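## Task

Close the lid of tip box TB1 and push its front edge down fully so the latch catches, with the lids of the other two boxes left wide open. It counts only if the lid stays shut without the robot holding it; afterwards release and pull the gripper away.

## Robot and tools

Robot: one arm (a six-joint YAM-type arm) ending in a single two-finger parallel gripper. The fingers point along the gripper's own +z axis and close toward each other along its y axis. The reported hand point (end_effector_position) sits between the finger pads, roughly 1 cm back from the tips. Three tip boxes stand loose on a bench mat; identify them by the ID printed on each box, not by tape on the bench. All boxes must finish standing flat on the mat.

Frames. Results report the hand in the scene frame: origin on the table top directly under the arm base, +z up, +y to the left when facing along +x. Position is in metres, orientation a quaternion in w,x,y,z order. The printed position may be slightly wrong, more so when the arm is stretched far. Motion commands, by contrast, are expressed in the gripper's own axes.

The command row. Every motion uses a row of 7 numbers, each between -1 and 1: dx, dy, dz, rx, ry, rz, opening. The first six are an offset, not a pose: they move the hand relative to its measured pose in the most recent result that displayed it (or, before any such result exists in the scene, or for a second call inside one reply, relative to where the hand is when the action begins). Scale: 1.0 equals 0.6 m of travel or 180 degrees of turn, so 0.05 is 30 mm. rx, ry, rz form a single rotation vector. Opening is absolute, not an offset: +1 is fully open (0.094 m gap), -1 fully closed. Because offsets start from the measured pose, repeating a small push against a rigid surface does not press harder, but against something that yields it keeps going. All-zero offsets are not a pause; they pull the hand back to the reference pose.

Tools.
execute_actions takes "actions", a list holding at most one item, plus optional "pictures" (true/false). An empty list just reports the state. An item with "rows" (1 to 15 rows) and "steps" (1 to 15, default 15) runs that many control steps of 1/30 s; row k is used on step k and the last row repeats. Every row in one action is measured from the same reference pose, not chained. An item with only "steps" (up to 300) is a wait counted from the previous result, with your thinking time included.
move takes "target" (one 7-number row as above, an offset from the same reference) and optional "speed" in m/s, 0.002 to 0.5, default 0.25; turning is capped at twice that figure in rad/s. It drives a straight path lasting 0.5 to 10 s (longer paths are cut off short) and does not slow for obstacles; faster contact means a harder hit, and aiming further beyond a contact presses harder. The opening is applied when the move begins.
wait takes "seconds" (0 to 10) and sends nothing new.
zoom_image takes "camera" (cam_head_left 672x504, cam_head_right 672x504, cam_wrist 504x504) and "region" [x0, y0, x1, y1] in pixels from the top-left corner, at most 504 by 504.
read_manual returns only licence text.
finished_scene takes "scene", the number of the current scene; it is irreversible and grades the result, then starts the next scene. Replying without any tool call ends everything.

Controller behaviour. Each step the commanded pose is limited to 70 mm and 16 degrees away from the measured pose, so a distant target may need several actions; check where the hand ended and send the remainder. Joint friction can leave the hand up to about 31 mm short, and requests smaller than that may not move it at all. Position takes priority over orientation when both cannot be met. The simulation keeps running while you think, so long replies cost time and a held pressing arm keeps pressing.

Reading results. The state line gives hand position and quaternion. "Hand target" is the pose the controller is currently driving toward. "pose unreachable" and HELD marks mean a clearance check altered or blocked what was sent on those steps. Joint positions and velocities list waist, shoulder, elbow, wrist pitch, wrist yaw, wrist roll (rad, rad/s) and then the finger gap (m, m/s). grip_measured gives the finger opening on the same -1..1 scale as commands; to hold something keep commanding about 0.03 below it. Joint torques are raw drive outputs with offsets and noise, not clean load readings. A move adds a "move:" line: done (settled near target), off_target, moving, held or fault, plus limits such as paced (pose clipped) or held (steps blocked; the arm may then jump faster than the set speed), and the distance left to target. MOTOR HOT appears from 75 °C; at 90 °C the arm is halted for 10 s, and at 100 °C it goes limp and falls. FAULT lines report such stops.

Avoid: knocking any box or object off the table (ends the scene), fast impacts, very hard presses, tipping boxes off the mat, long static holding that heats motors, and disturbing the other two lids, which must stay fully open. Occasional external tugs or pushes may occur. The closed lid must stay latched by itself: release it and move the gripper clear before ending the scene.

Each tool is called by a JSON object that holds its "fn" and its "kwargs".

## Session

{"fn": "execute_actions", "kwargs": {"actions": []}}

Scene clock: 0.00 s of 8400.00 s.
end_effector_position=(+0.2178, +0.2880, +0.2019) grip_measured=+1.000 end_effector_quat_wxyz=(+0.333, -0.296, +0.838, -0.316)
Joint positions: [ 1.256  1.895  1.352 -1.231  1.021  0.889  0.094]
Joint velocities: [-0.022 -0.007 -0.002 -0.007 -0.037 -0.081  0.   ]
Joint torques (N m, as the arm reports them, + toward a larger angle): no reading
Motor temperatures (°C, as the motors report them): [20 23 26 25 23 20]
Hand target: +0.218, +0.288, +0.202; +0.333, -0.296, +0.838, -0.316

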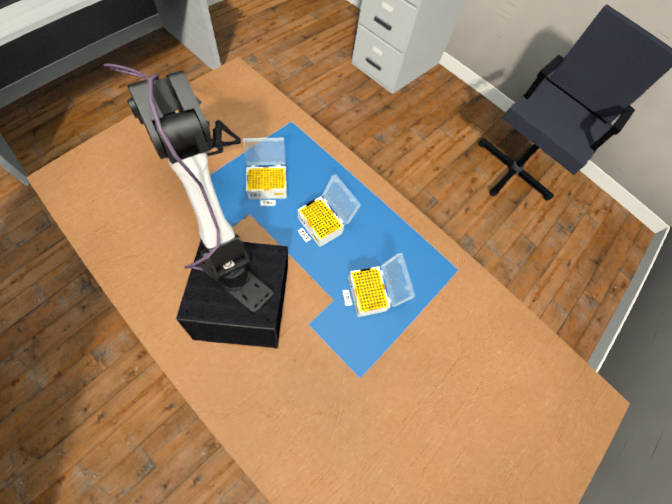

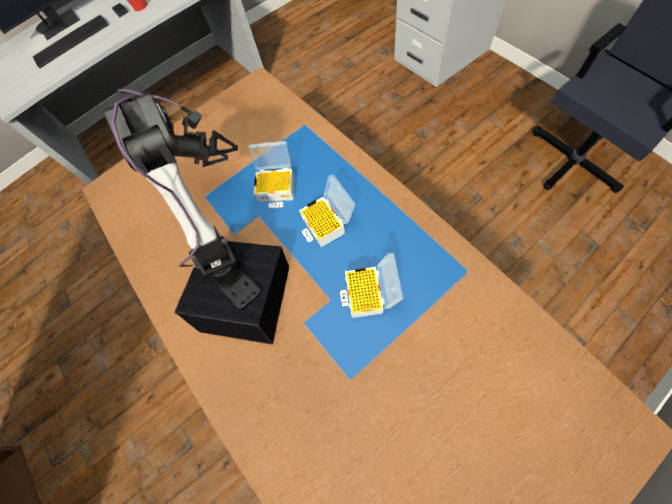

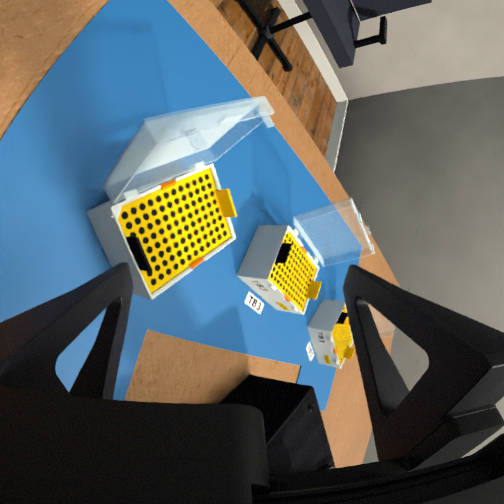

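{"fn": "zoom_image", "kwargs": {"camera": "cam_wrist", "region": [230, 220, 370, 375]}}

{"fn": "zoom_image", "kwargs": {"camera": "cam_head_left", "region": [235, 130, 315, 215]}}

{"fn": "zoom_image", "kwargs": {"camera": "cam_head_left", "region": [285, 170, 425, 325]}}

Region (230, 220, 370, 375) of cam_wrist's 504x504 image, scaled by 3.252, with more detail than that image has; it fills the left 455 columns of this view, and the rest is white.

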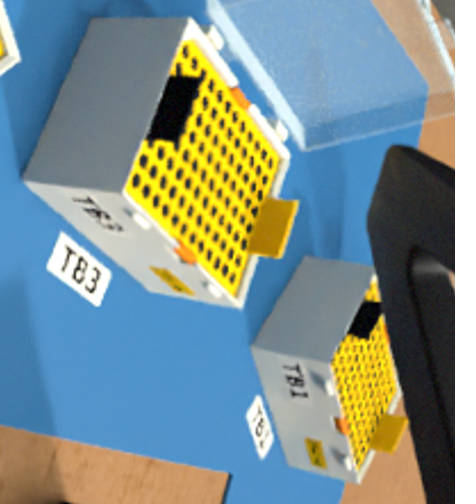

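Region (235, 130, 315, 215) of cam_head_left's 672x504 image, scaled by 5.929, with more detail than that image has; it fills the left 474 columns of this view, and the rest is white.

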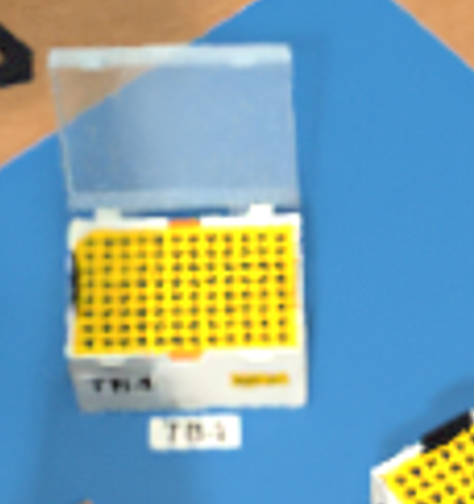

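Region (285, 170, 425, 325) of cam_head_left's 672x504 image, scaled by 3.252, with more detail than that image has; it fills the left 455 columns of this view, and the rest is white.

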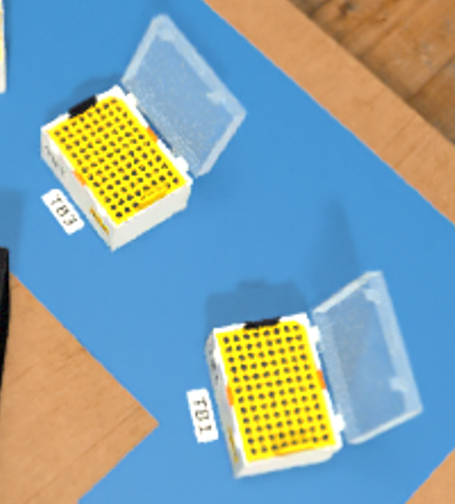

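{"fn": "move", "kwargs": {"target": [0.5445, -0.5807, 0.4142, 0.1109, 0.267, 0.8529, 1.0], "speed": 0.5}}

Scene clock: 21.17 s of 8400.00 s.
end_effector_position=(+0.2977, -0.2408, +0.1825) grip_measured=+1.000 end_effector_quat_wxyz=(+0.137, +0.870, +0.469, +0.066)
Joint positions: [-0.917  1.748  1.17  -0.677 -0.214  1.412  0.094]
Joint velocities: [-0.007 -0.017 -0.012 -0.037 -0.007 -0.037  0.   ]
Joint torques (N m, as the arm reports them, + toward a larger angle): [-2.31 -7.08  9.35  0.92 -0.03 -0.01]
Motor temperatures (°C, as the motors report them): [20 27 28 25 23 20]
Hand target: +0.300, -0.243, +0.182; +0.130, +0.873, +0.464, +0.070
Off the commanded pose: 0.011 m, 1 deg.
After step 90, 14.60 s passed at rest.
move: off_target

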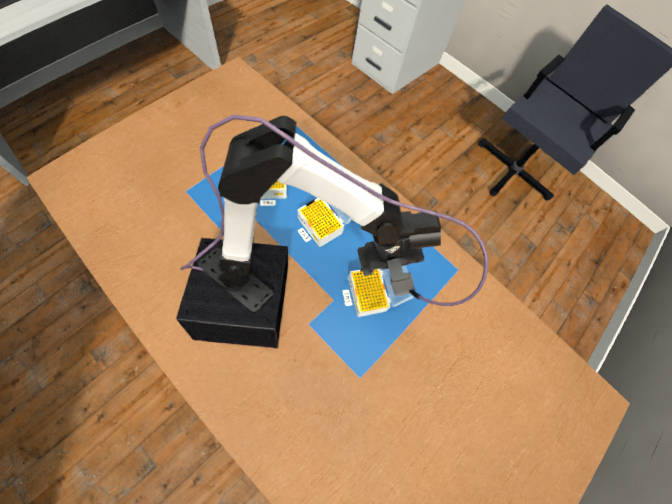

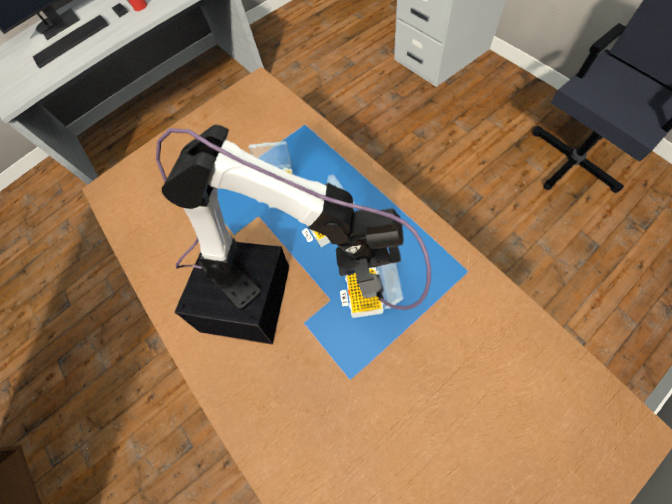

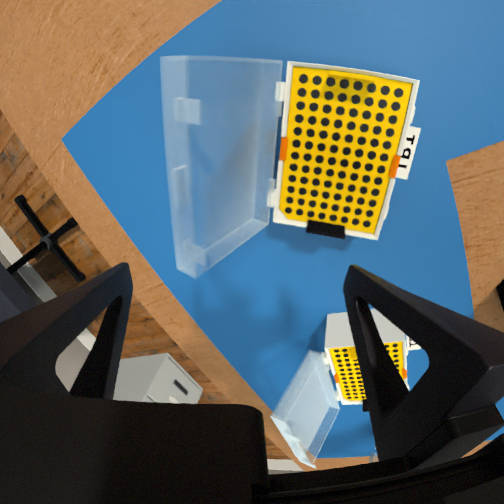

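{"fn": "move", "kwargs": {"target": [0.03, 0.012, 0.134, 0, 0, 0, 0.7], "speed": 0.15}}

Scene clock: 26.17 s of 8400.00 s.
end_effector_position=(+0.3405, -0.2484, +0.1205) grip_measured=+0.701 end_effector_quat_wxyz=(+0.148, +0.866, +0.471, +0.076)
Joint positions: [-0.824  1.947  1.17  -0.43  -0.195  1.503  0.08 ]
Joint velocities: [ 0.002 -0.012 -0.002 -0.022 -0.037  0.037  0.   ]
Joint torques (N m, as the arm reports them, + toward a larger angle): [-1.49 -9.01  5.14  1.11  0.18  0.01]
Motor temperatures (°C, as the motors report them): [20 27 28 25 23 20]
Hand target: +0.333, -0.244, +0.108; +0.137, +0.870, +0.470, +0.065
Off the commanded pose: 0.016 m, 2 deg.
After step 90, 0.87 s passed at rest.
move: off_target

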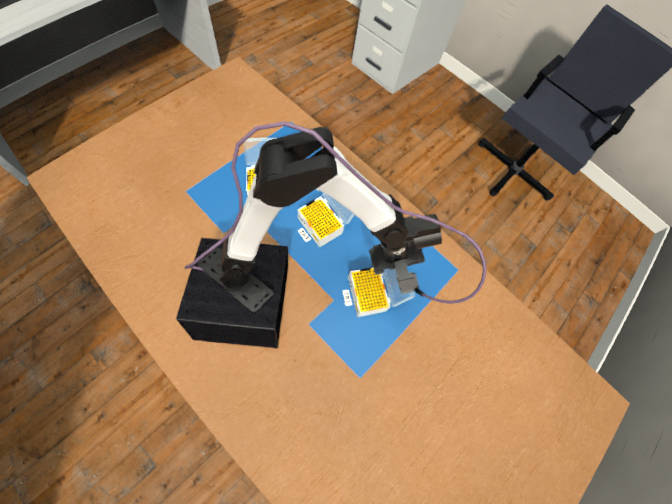

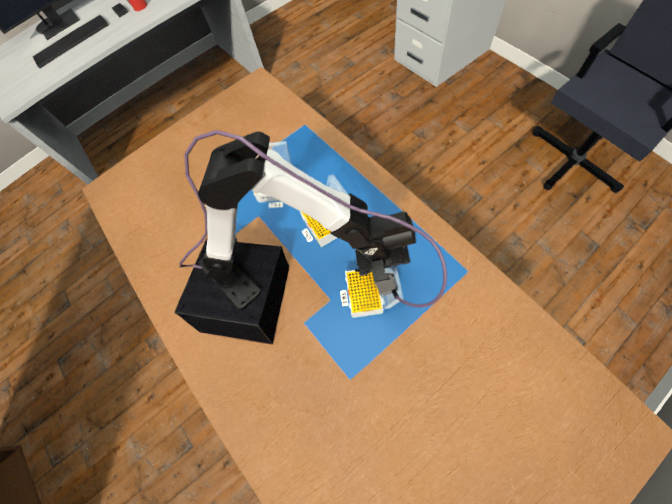

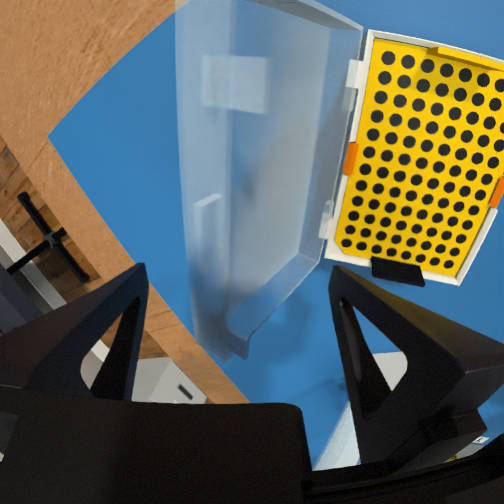

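{"fn": "move", "kwargs": {"target": [0.013, -0.173, -0.015, -0.144, 0, 0, 0.0], "speed": 0.08}}

Scene clock: 34.00 s of 8400.00 s.
end_effector_position=(+0.2704, -0.1917, +0.1028) grip_measured=+0.001 end_effector_quat_wxyz=(+0.352, +0.804, +0.444, +0.182)
Joint positions: [-0.824  1.69   0.271  0.702 -0.199  1.587  0.047]
Joint velocities: [ 0.007  0.012  0.007 -0.007 -0.007  0.007 -0.001]
Joint torques (N m, as the arm reports them, + toward a larger angle): [-2.04 -4.57  2.54  1.98  0.   -0.09]
Motor temperatures (°C, as the motors report them): [20 28 28 26 23 20]
Hand target: +0.261, -0.187, +0.094; +0.339, +0.812, +0.440, +0.179
Off the commanded pose: 0.014 m, 2 deg.
After step 90, 1.37 s passed at rest.
move: off_target

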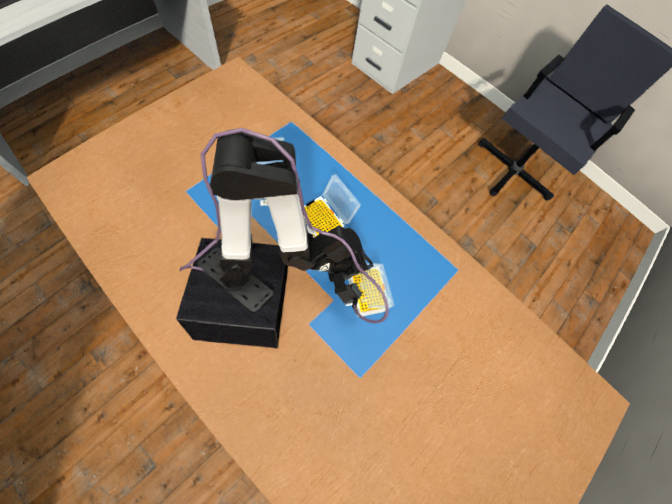

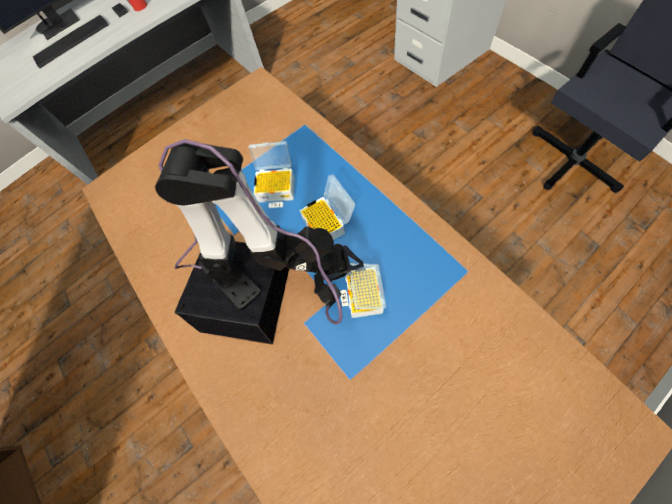

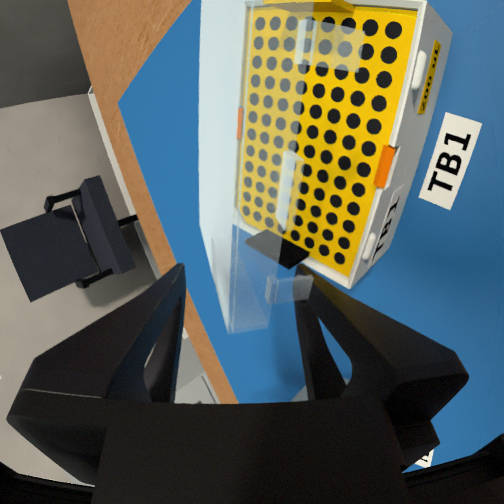

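{"fn": "execute_actions", "kwargs": {"actions": [{"rows": [[0,-0.024,0,0,0,0,0.07],[0,-0.026,0,0,0,0,0.14],[0,-0.028,0,0,0,0,0.21],[0,-0.03,0,0,0,0,0.28],[0,-0.032,0,0,0,0,0.35],[0,-0.034,0,0,0,0,0.42],[0,-0.036,0,0,0,0,0.49],[0,-0.038,0,0,0,0,0.56],[0,-0.04,0,0,0,0,0.63],[0,-0.042,0,0,0,0,0.70],[0,-0.044,0,0,0,0,0.77],[0,-0.046,0,0,0,0,0.84],[0,-0.048,0,0,0,0,0.9],[0,-0.05,0,0,0,0,0.95],[0,-0.05,0,0,0,0,1.0]], "steps": 15}]}}

Scene clock: 40.43 s of 8400.00 s.
end_effector_position=(+0.2602, -0.1864, +0.0876) grip_measured=+0.983 end_effector_quat_wxyz=(+0.356, +0.802, +0.444, +0.183)
Joint positions: [-0.824  1.795  0.211  0.876 -0.199  1.588  0.093]
Joint velocities: [ 0.012  0.139 -0.071  0.256 -0.037 -0.022  0.051]
Joint torques (N m, as the arm reports them, + toward a larger angle): [-1.19 -4.3   1.53  1.99  0.09 -0.08]
Motor temperatures (°C, as the motors report them): [20 28 28 27 23 20]
Hand target: +0.253, -0.181, +0.081; +0.352, +0.804, +0.444, +0.181
Off the commanded pose: 0.011 m, 1 deg.
Steps of this call (steps 1 to 90: nothing new was sent; then 2.93 s passed at rest; steps 91 to 105: all 15 steps of this action). Readings (end_effector_position):
91: (+0.2708, -0.1920, +0.1033)
92: (+0.2709, -0.1921, +0.1029)
94: (+0.2687, -0.1910, +0.0995)
98: (+0.2638, -0.1883, +0.0930)
105: the state above

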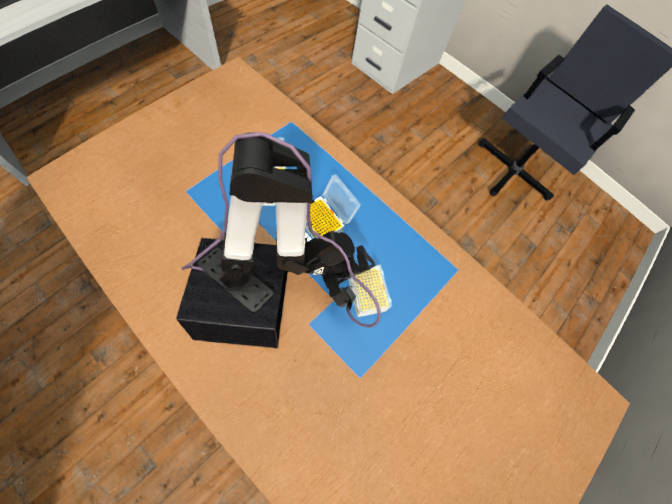

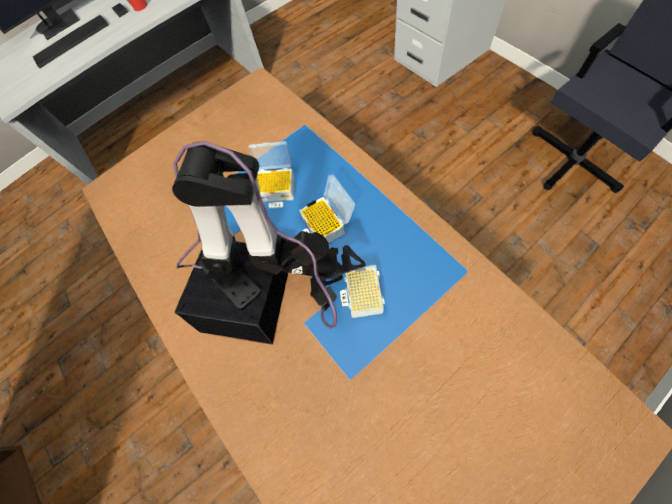

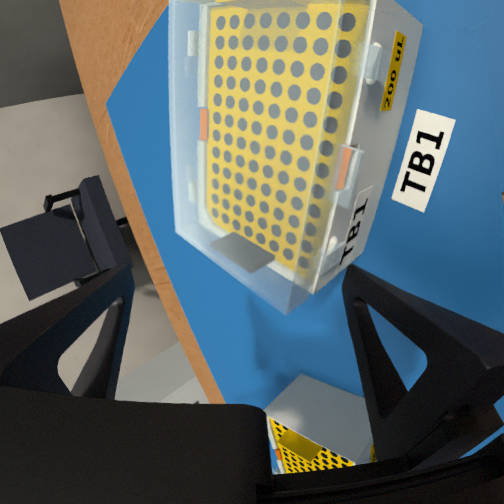

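{"fn": "move", "kwargs": {"target": [-0.0875, 0.0015, -0.0332, 0.2006, 0.2073, -0.4605, 1.0], "speed": 0.45}}

Scene clock: 48.03 s of 8400.00 s.
end_effector_position=(+0.2170, -0.2204, +0.1050) grip_measured=+1.000 end_effector_quat_wxyz=(+0.008, +0.295, +0.955, +0.004)
Joint positions: [-0.998  1.885  1.026 -0.708 -0.186 -0.281  0.094]
Joint velocities: [-0.012 -0.002 -0.017  0.022  0.007 -0.081  0.   ]
Joint torques (N m, as the arm reports them, + toward a larger angle): [-1.1  -7.05  8.08  0.4   0.1  -0.11]
Motor temperatures (°C, as the motors report them): [20 27 28 27 23 20]
Hand target: +0.220, -0.222, +0.103; +0.000, +0.287, +0.958, +0.001
Off the commanded pose: 0.005 m, 1 deg.
After step 90, 2.00 s passed at rest.
move: done

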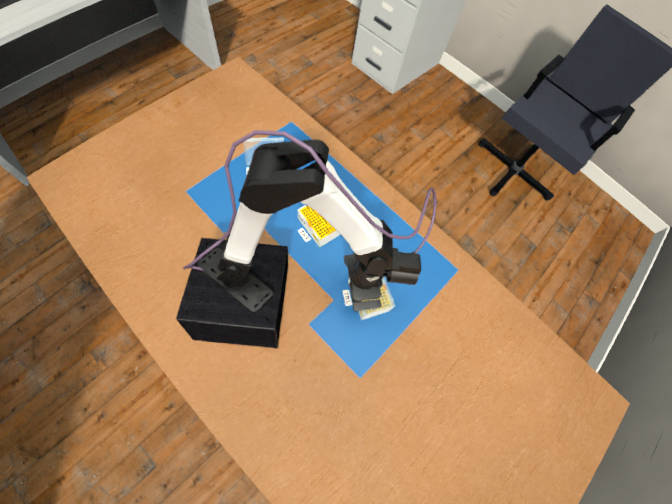

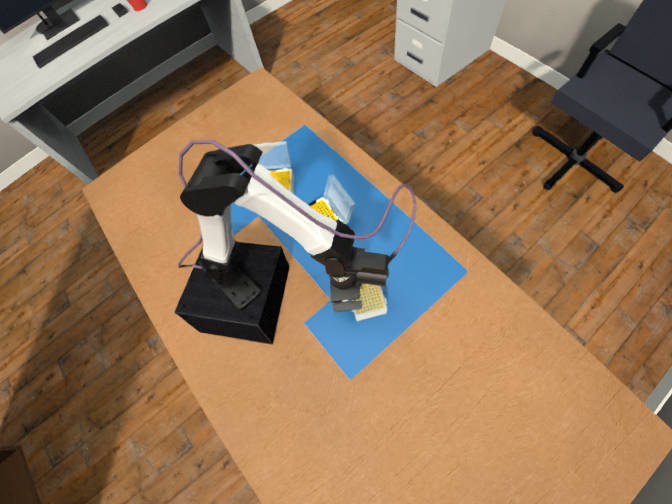

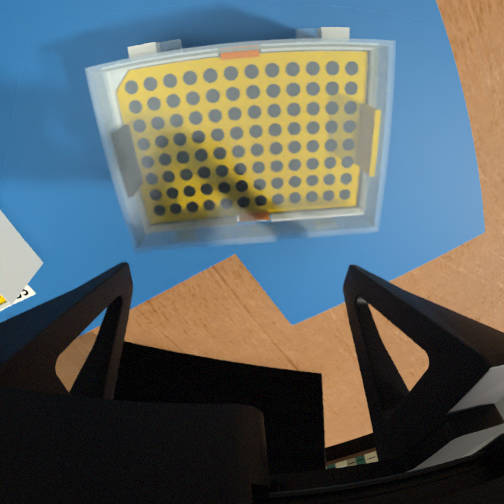

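{"fn": "move", "kwargs": {"target": [-0.013, -0.013, 0.105, 0, 0, -0.027, 0.1], "speed": 0.045}}

Scene clock: 52.10 s of 8400.00 s.
end_effector_position=(+0.2213, -0.2327, +0.0802) grip_measured=+0.101 end_effector_quat_wxyz=(+0.015, +0.271, +0.962, -0.002)
Joint positions: [-0.998  1.971  1.026 -0.604 -0.185 -0.328  0.052]
Joint velocities: [-0.002 -0.012  0.002 -0.022  0.066 -0.022 -0.001]
Joint torques (N m, as the arm reports them, + toward a larger angle): [-0.63 -2.44  2.83  1.66 -0.04 -0.28]
Motor temperatures (°C, as the motors report them): [20 27 28 27 23 20]
Hand target: +0.218, -0.228, +0.047; +0.006, +0.255, +0.967, +0.005
Off the commanded pose: 0.038 m, 2 deg.
move: off_target

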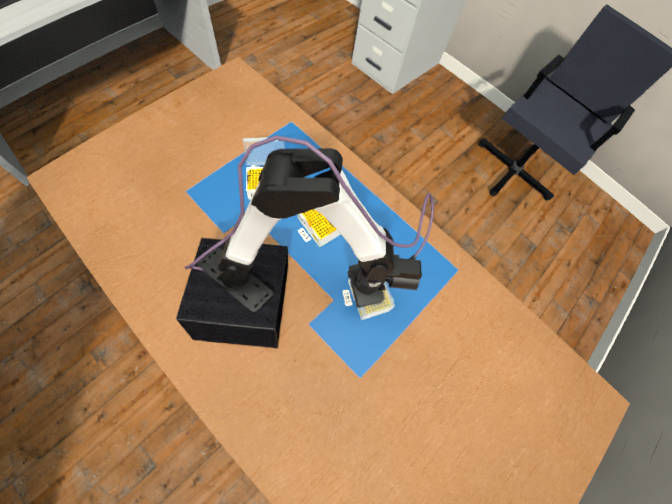

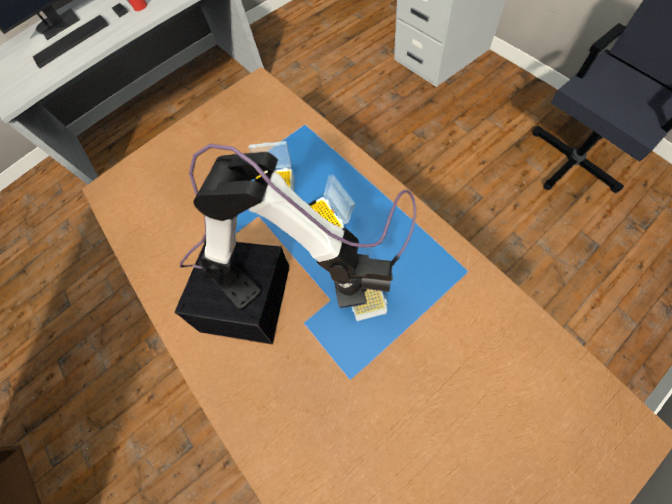

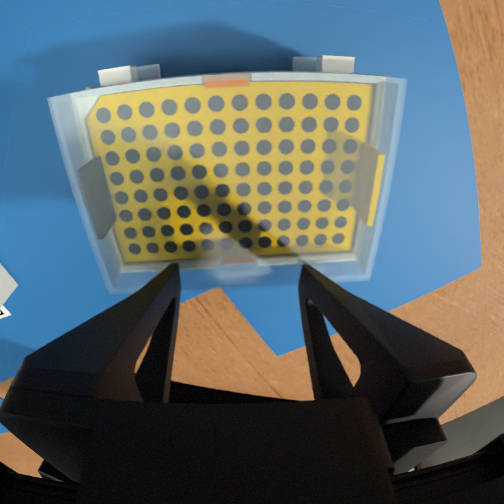

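{"fn": "execute_actions", "kwargs": {"actions": [{"rows": [[0.008,0,0.06,0,0,0,0.1],[0.008,0,0.063,0,0,0,0.1],[0.008,0,0.066,0,0,0,0.1],[0.008,0,0.069,0,0,0,0.1],[0.008,0,0.072,0,0,0,0.1],[0.008,0,0.075,0,0,0,0.1],[0.008,0,0.078,0,0,0,0.1],[0.008,0,0.081,0,0,0,0.1],[0.008,0,0.084,0,0,0,0.1]], "steps": 13}], "pictures": false}}

Scene clock: 53.83 s of 8400.00 s.
end_effector_position=(+0.2212, -0.2329, +0.0793) grip_measured=+0.101 end_effector_quat_wxyz=(+0.016, +0.279, +0.960, -0.002)
Joint positions: [-0.998  1.971  1.021 -0.596 -0.185 -0.312  0.052]
Joint velocities: [ 0.007  0.002 -0.007 -0.037  0.022  0.007  0.   ]
Joint torques (N m, as the arm reports them, + toward a larger angle): [-0.41 -1.5   0.38  2.16 -0.01 -0.02]
Motor temperatures (°C, as the motors report them): [20 27 28 27 23 20]
Hand target: +0.215, -0.226, +0.038; +0.011, +0.271, +0.962, +0.001
Off the commanded pose: 0.050 m, 1 deg.
Steps of this call (steps 1 to 39: nothing new was sent; steps 40 to 52: all 13 steps of this action). Readings (end_effector_position):
40: (+0.2214, -0.2329, +0.0802)
41: (+0.2215, -0.2330, +0.0802)
43: (+0.2212, -0.2328, +0.0797)
47: (+0.2212, -0.2328, +0.0794)
52: the state above

{"fn": "move", "kwargs": {"target": [0.138, 0, -0.21, 0, -0.29, 0, 0.1], "speed": 0.3}}

Scene clock: 56.60 s of 8400.00 s.
end_effector_position=(+0.1501, -0.1948, +0.2082) grip_measured=+0.101 end_effector_quat_wxyz=(+0.438, +0.248, +0.854, -0.134)
Joint positions: [-1.605  0.921  0.26  -0.218 -0.801 -0.534  0.052]
Joint velocities: [ 0.002 -0.002 -0.007 -0.037 -0.066 -0.037 -0.001]
Joint torques (N m, as the arm reports them, + toward a larger angle): [-1.43 -2.5   6.08  1.53 -0.35 -0.12]
Motor temperatures (°C, as the motors report them): [20 27 28 27 23 20]
Hand target: +0.148, -0.187, +0.201; +0.438, +0.253, +0.854, -0.125
Off the commanded pose: 0.010 m, 1 deg.
move: done

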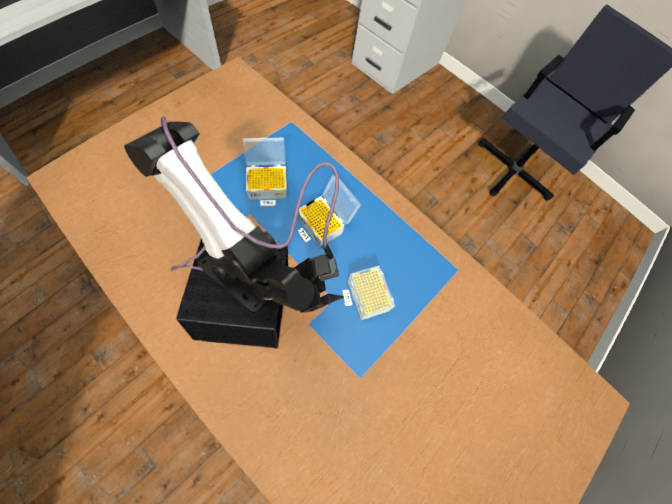

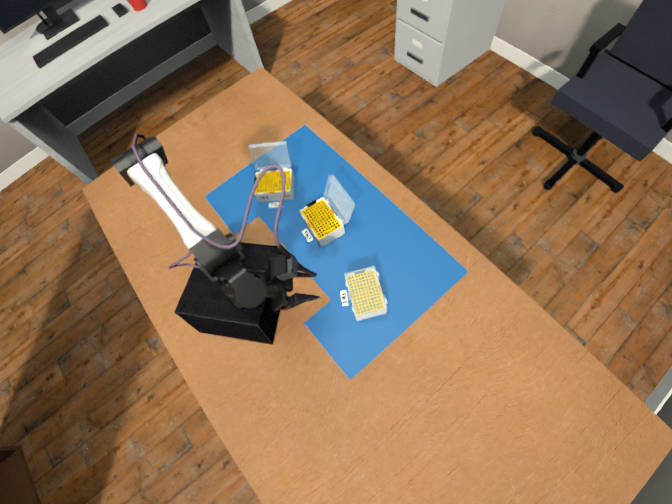

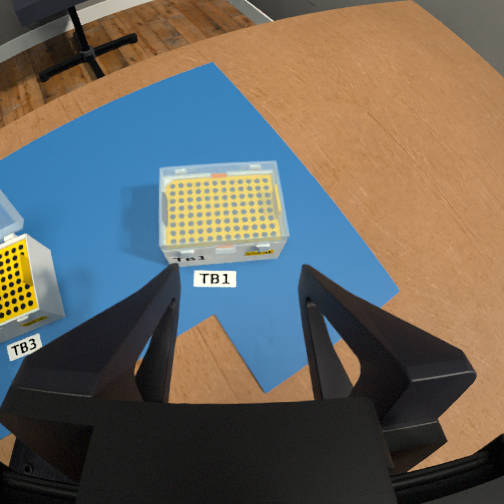

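{"fn": "zoom_image", "kwargs": {"camera": "cam_wrist", "region": [155, 225, 295, 275]}}

Region (155, 225, 295, 275) of cam_wrist's 504x504 image, scaled by 3.600, with more detail than that image has; it fills the top 180 rows of this view, and the rest is white.

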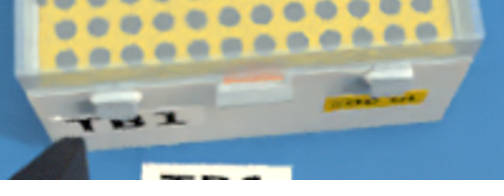

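The clips sit down over the catches just as they did in scene 1, the other two lids are still open, and the arm is clear.

{"fn": "finished_scene", "kwargs": {"scene": 2}}

The scene is finished: the task was done.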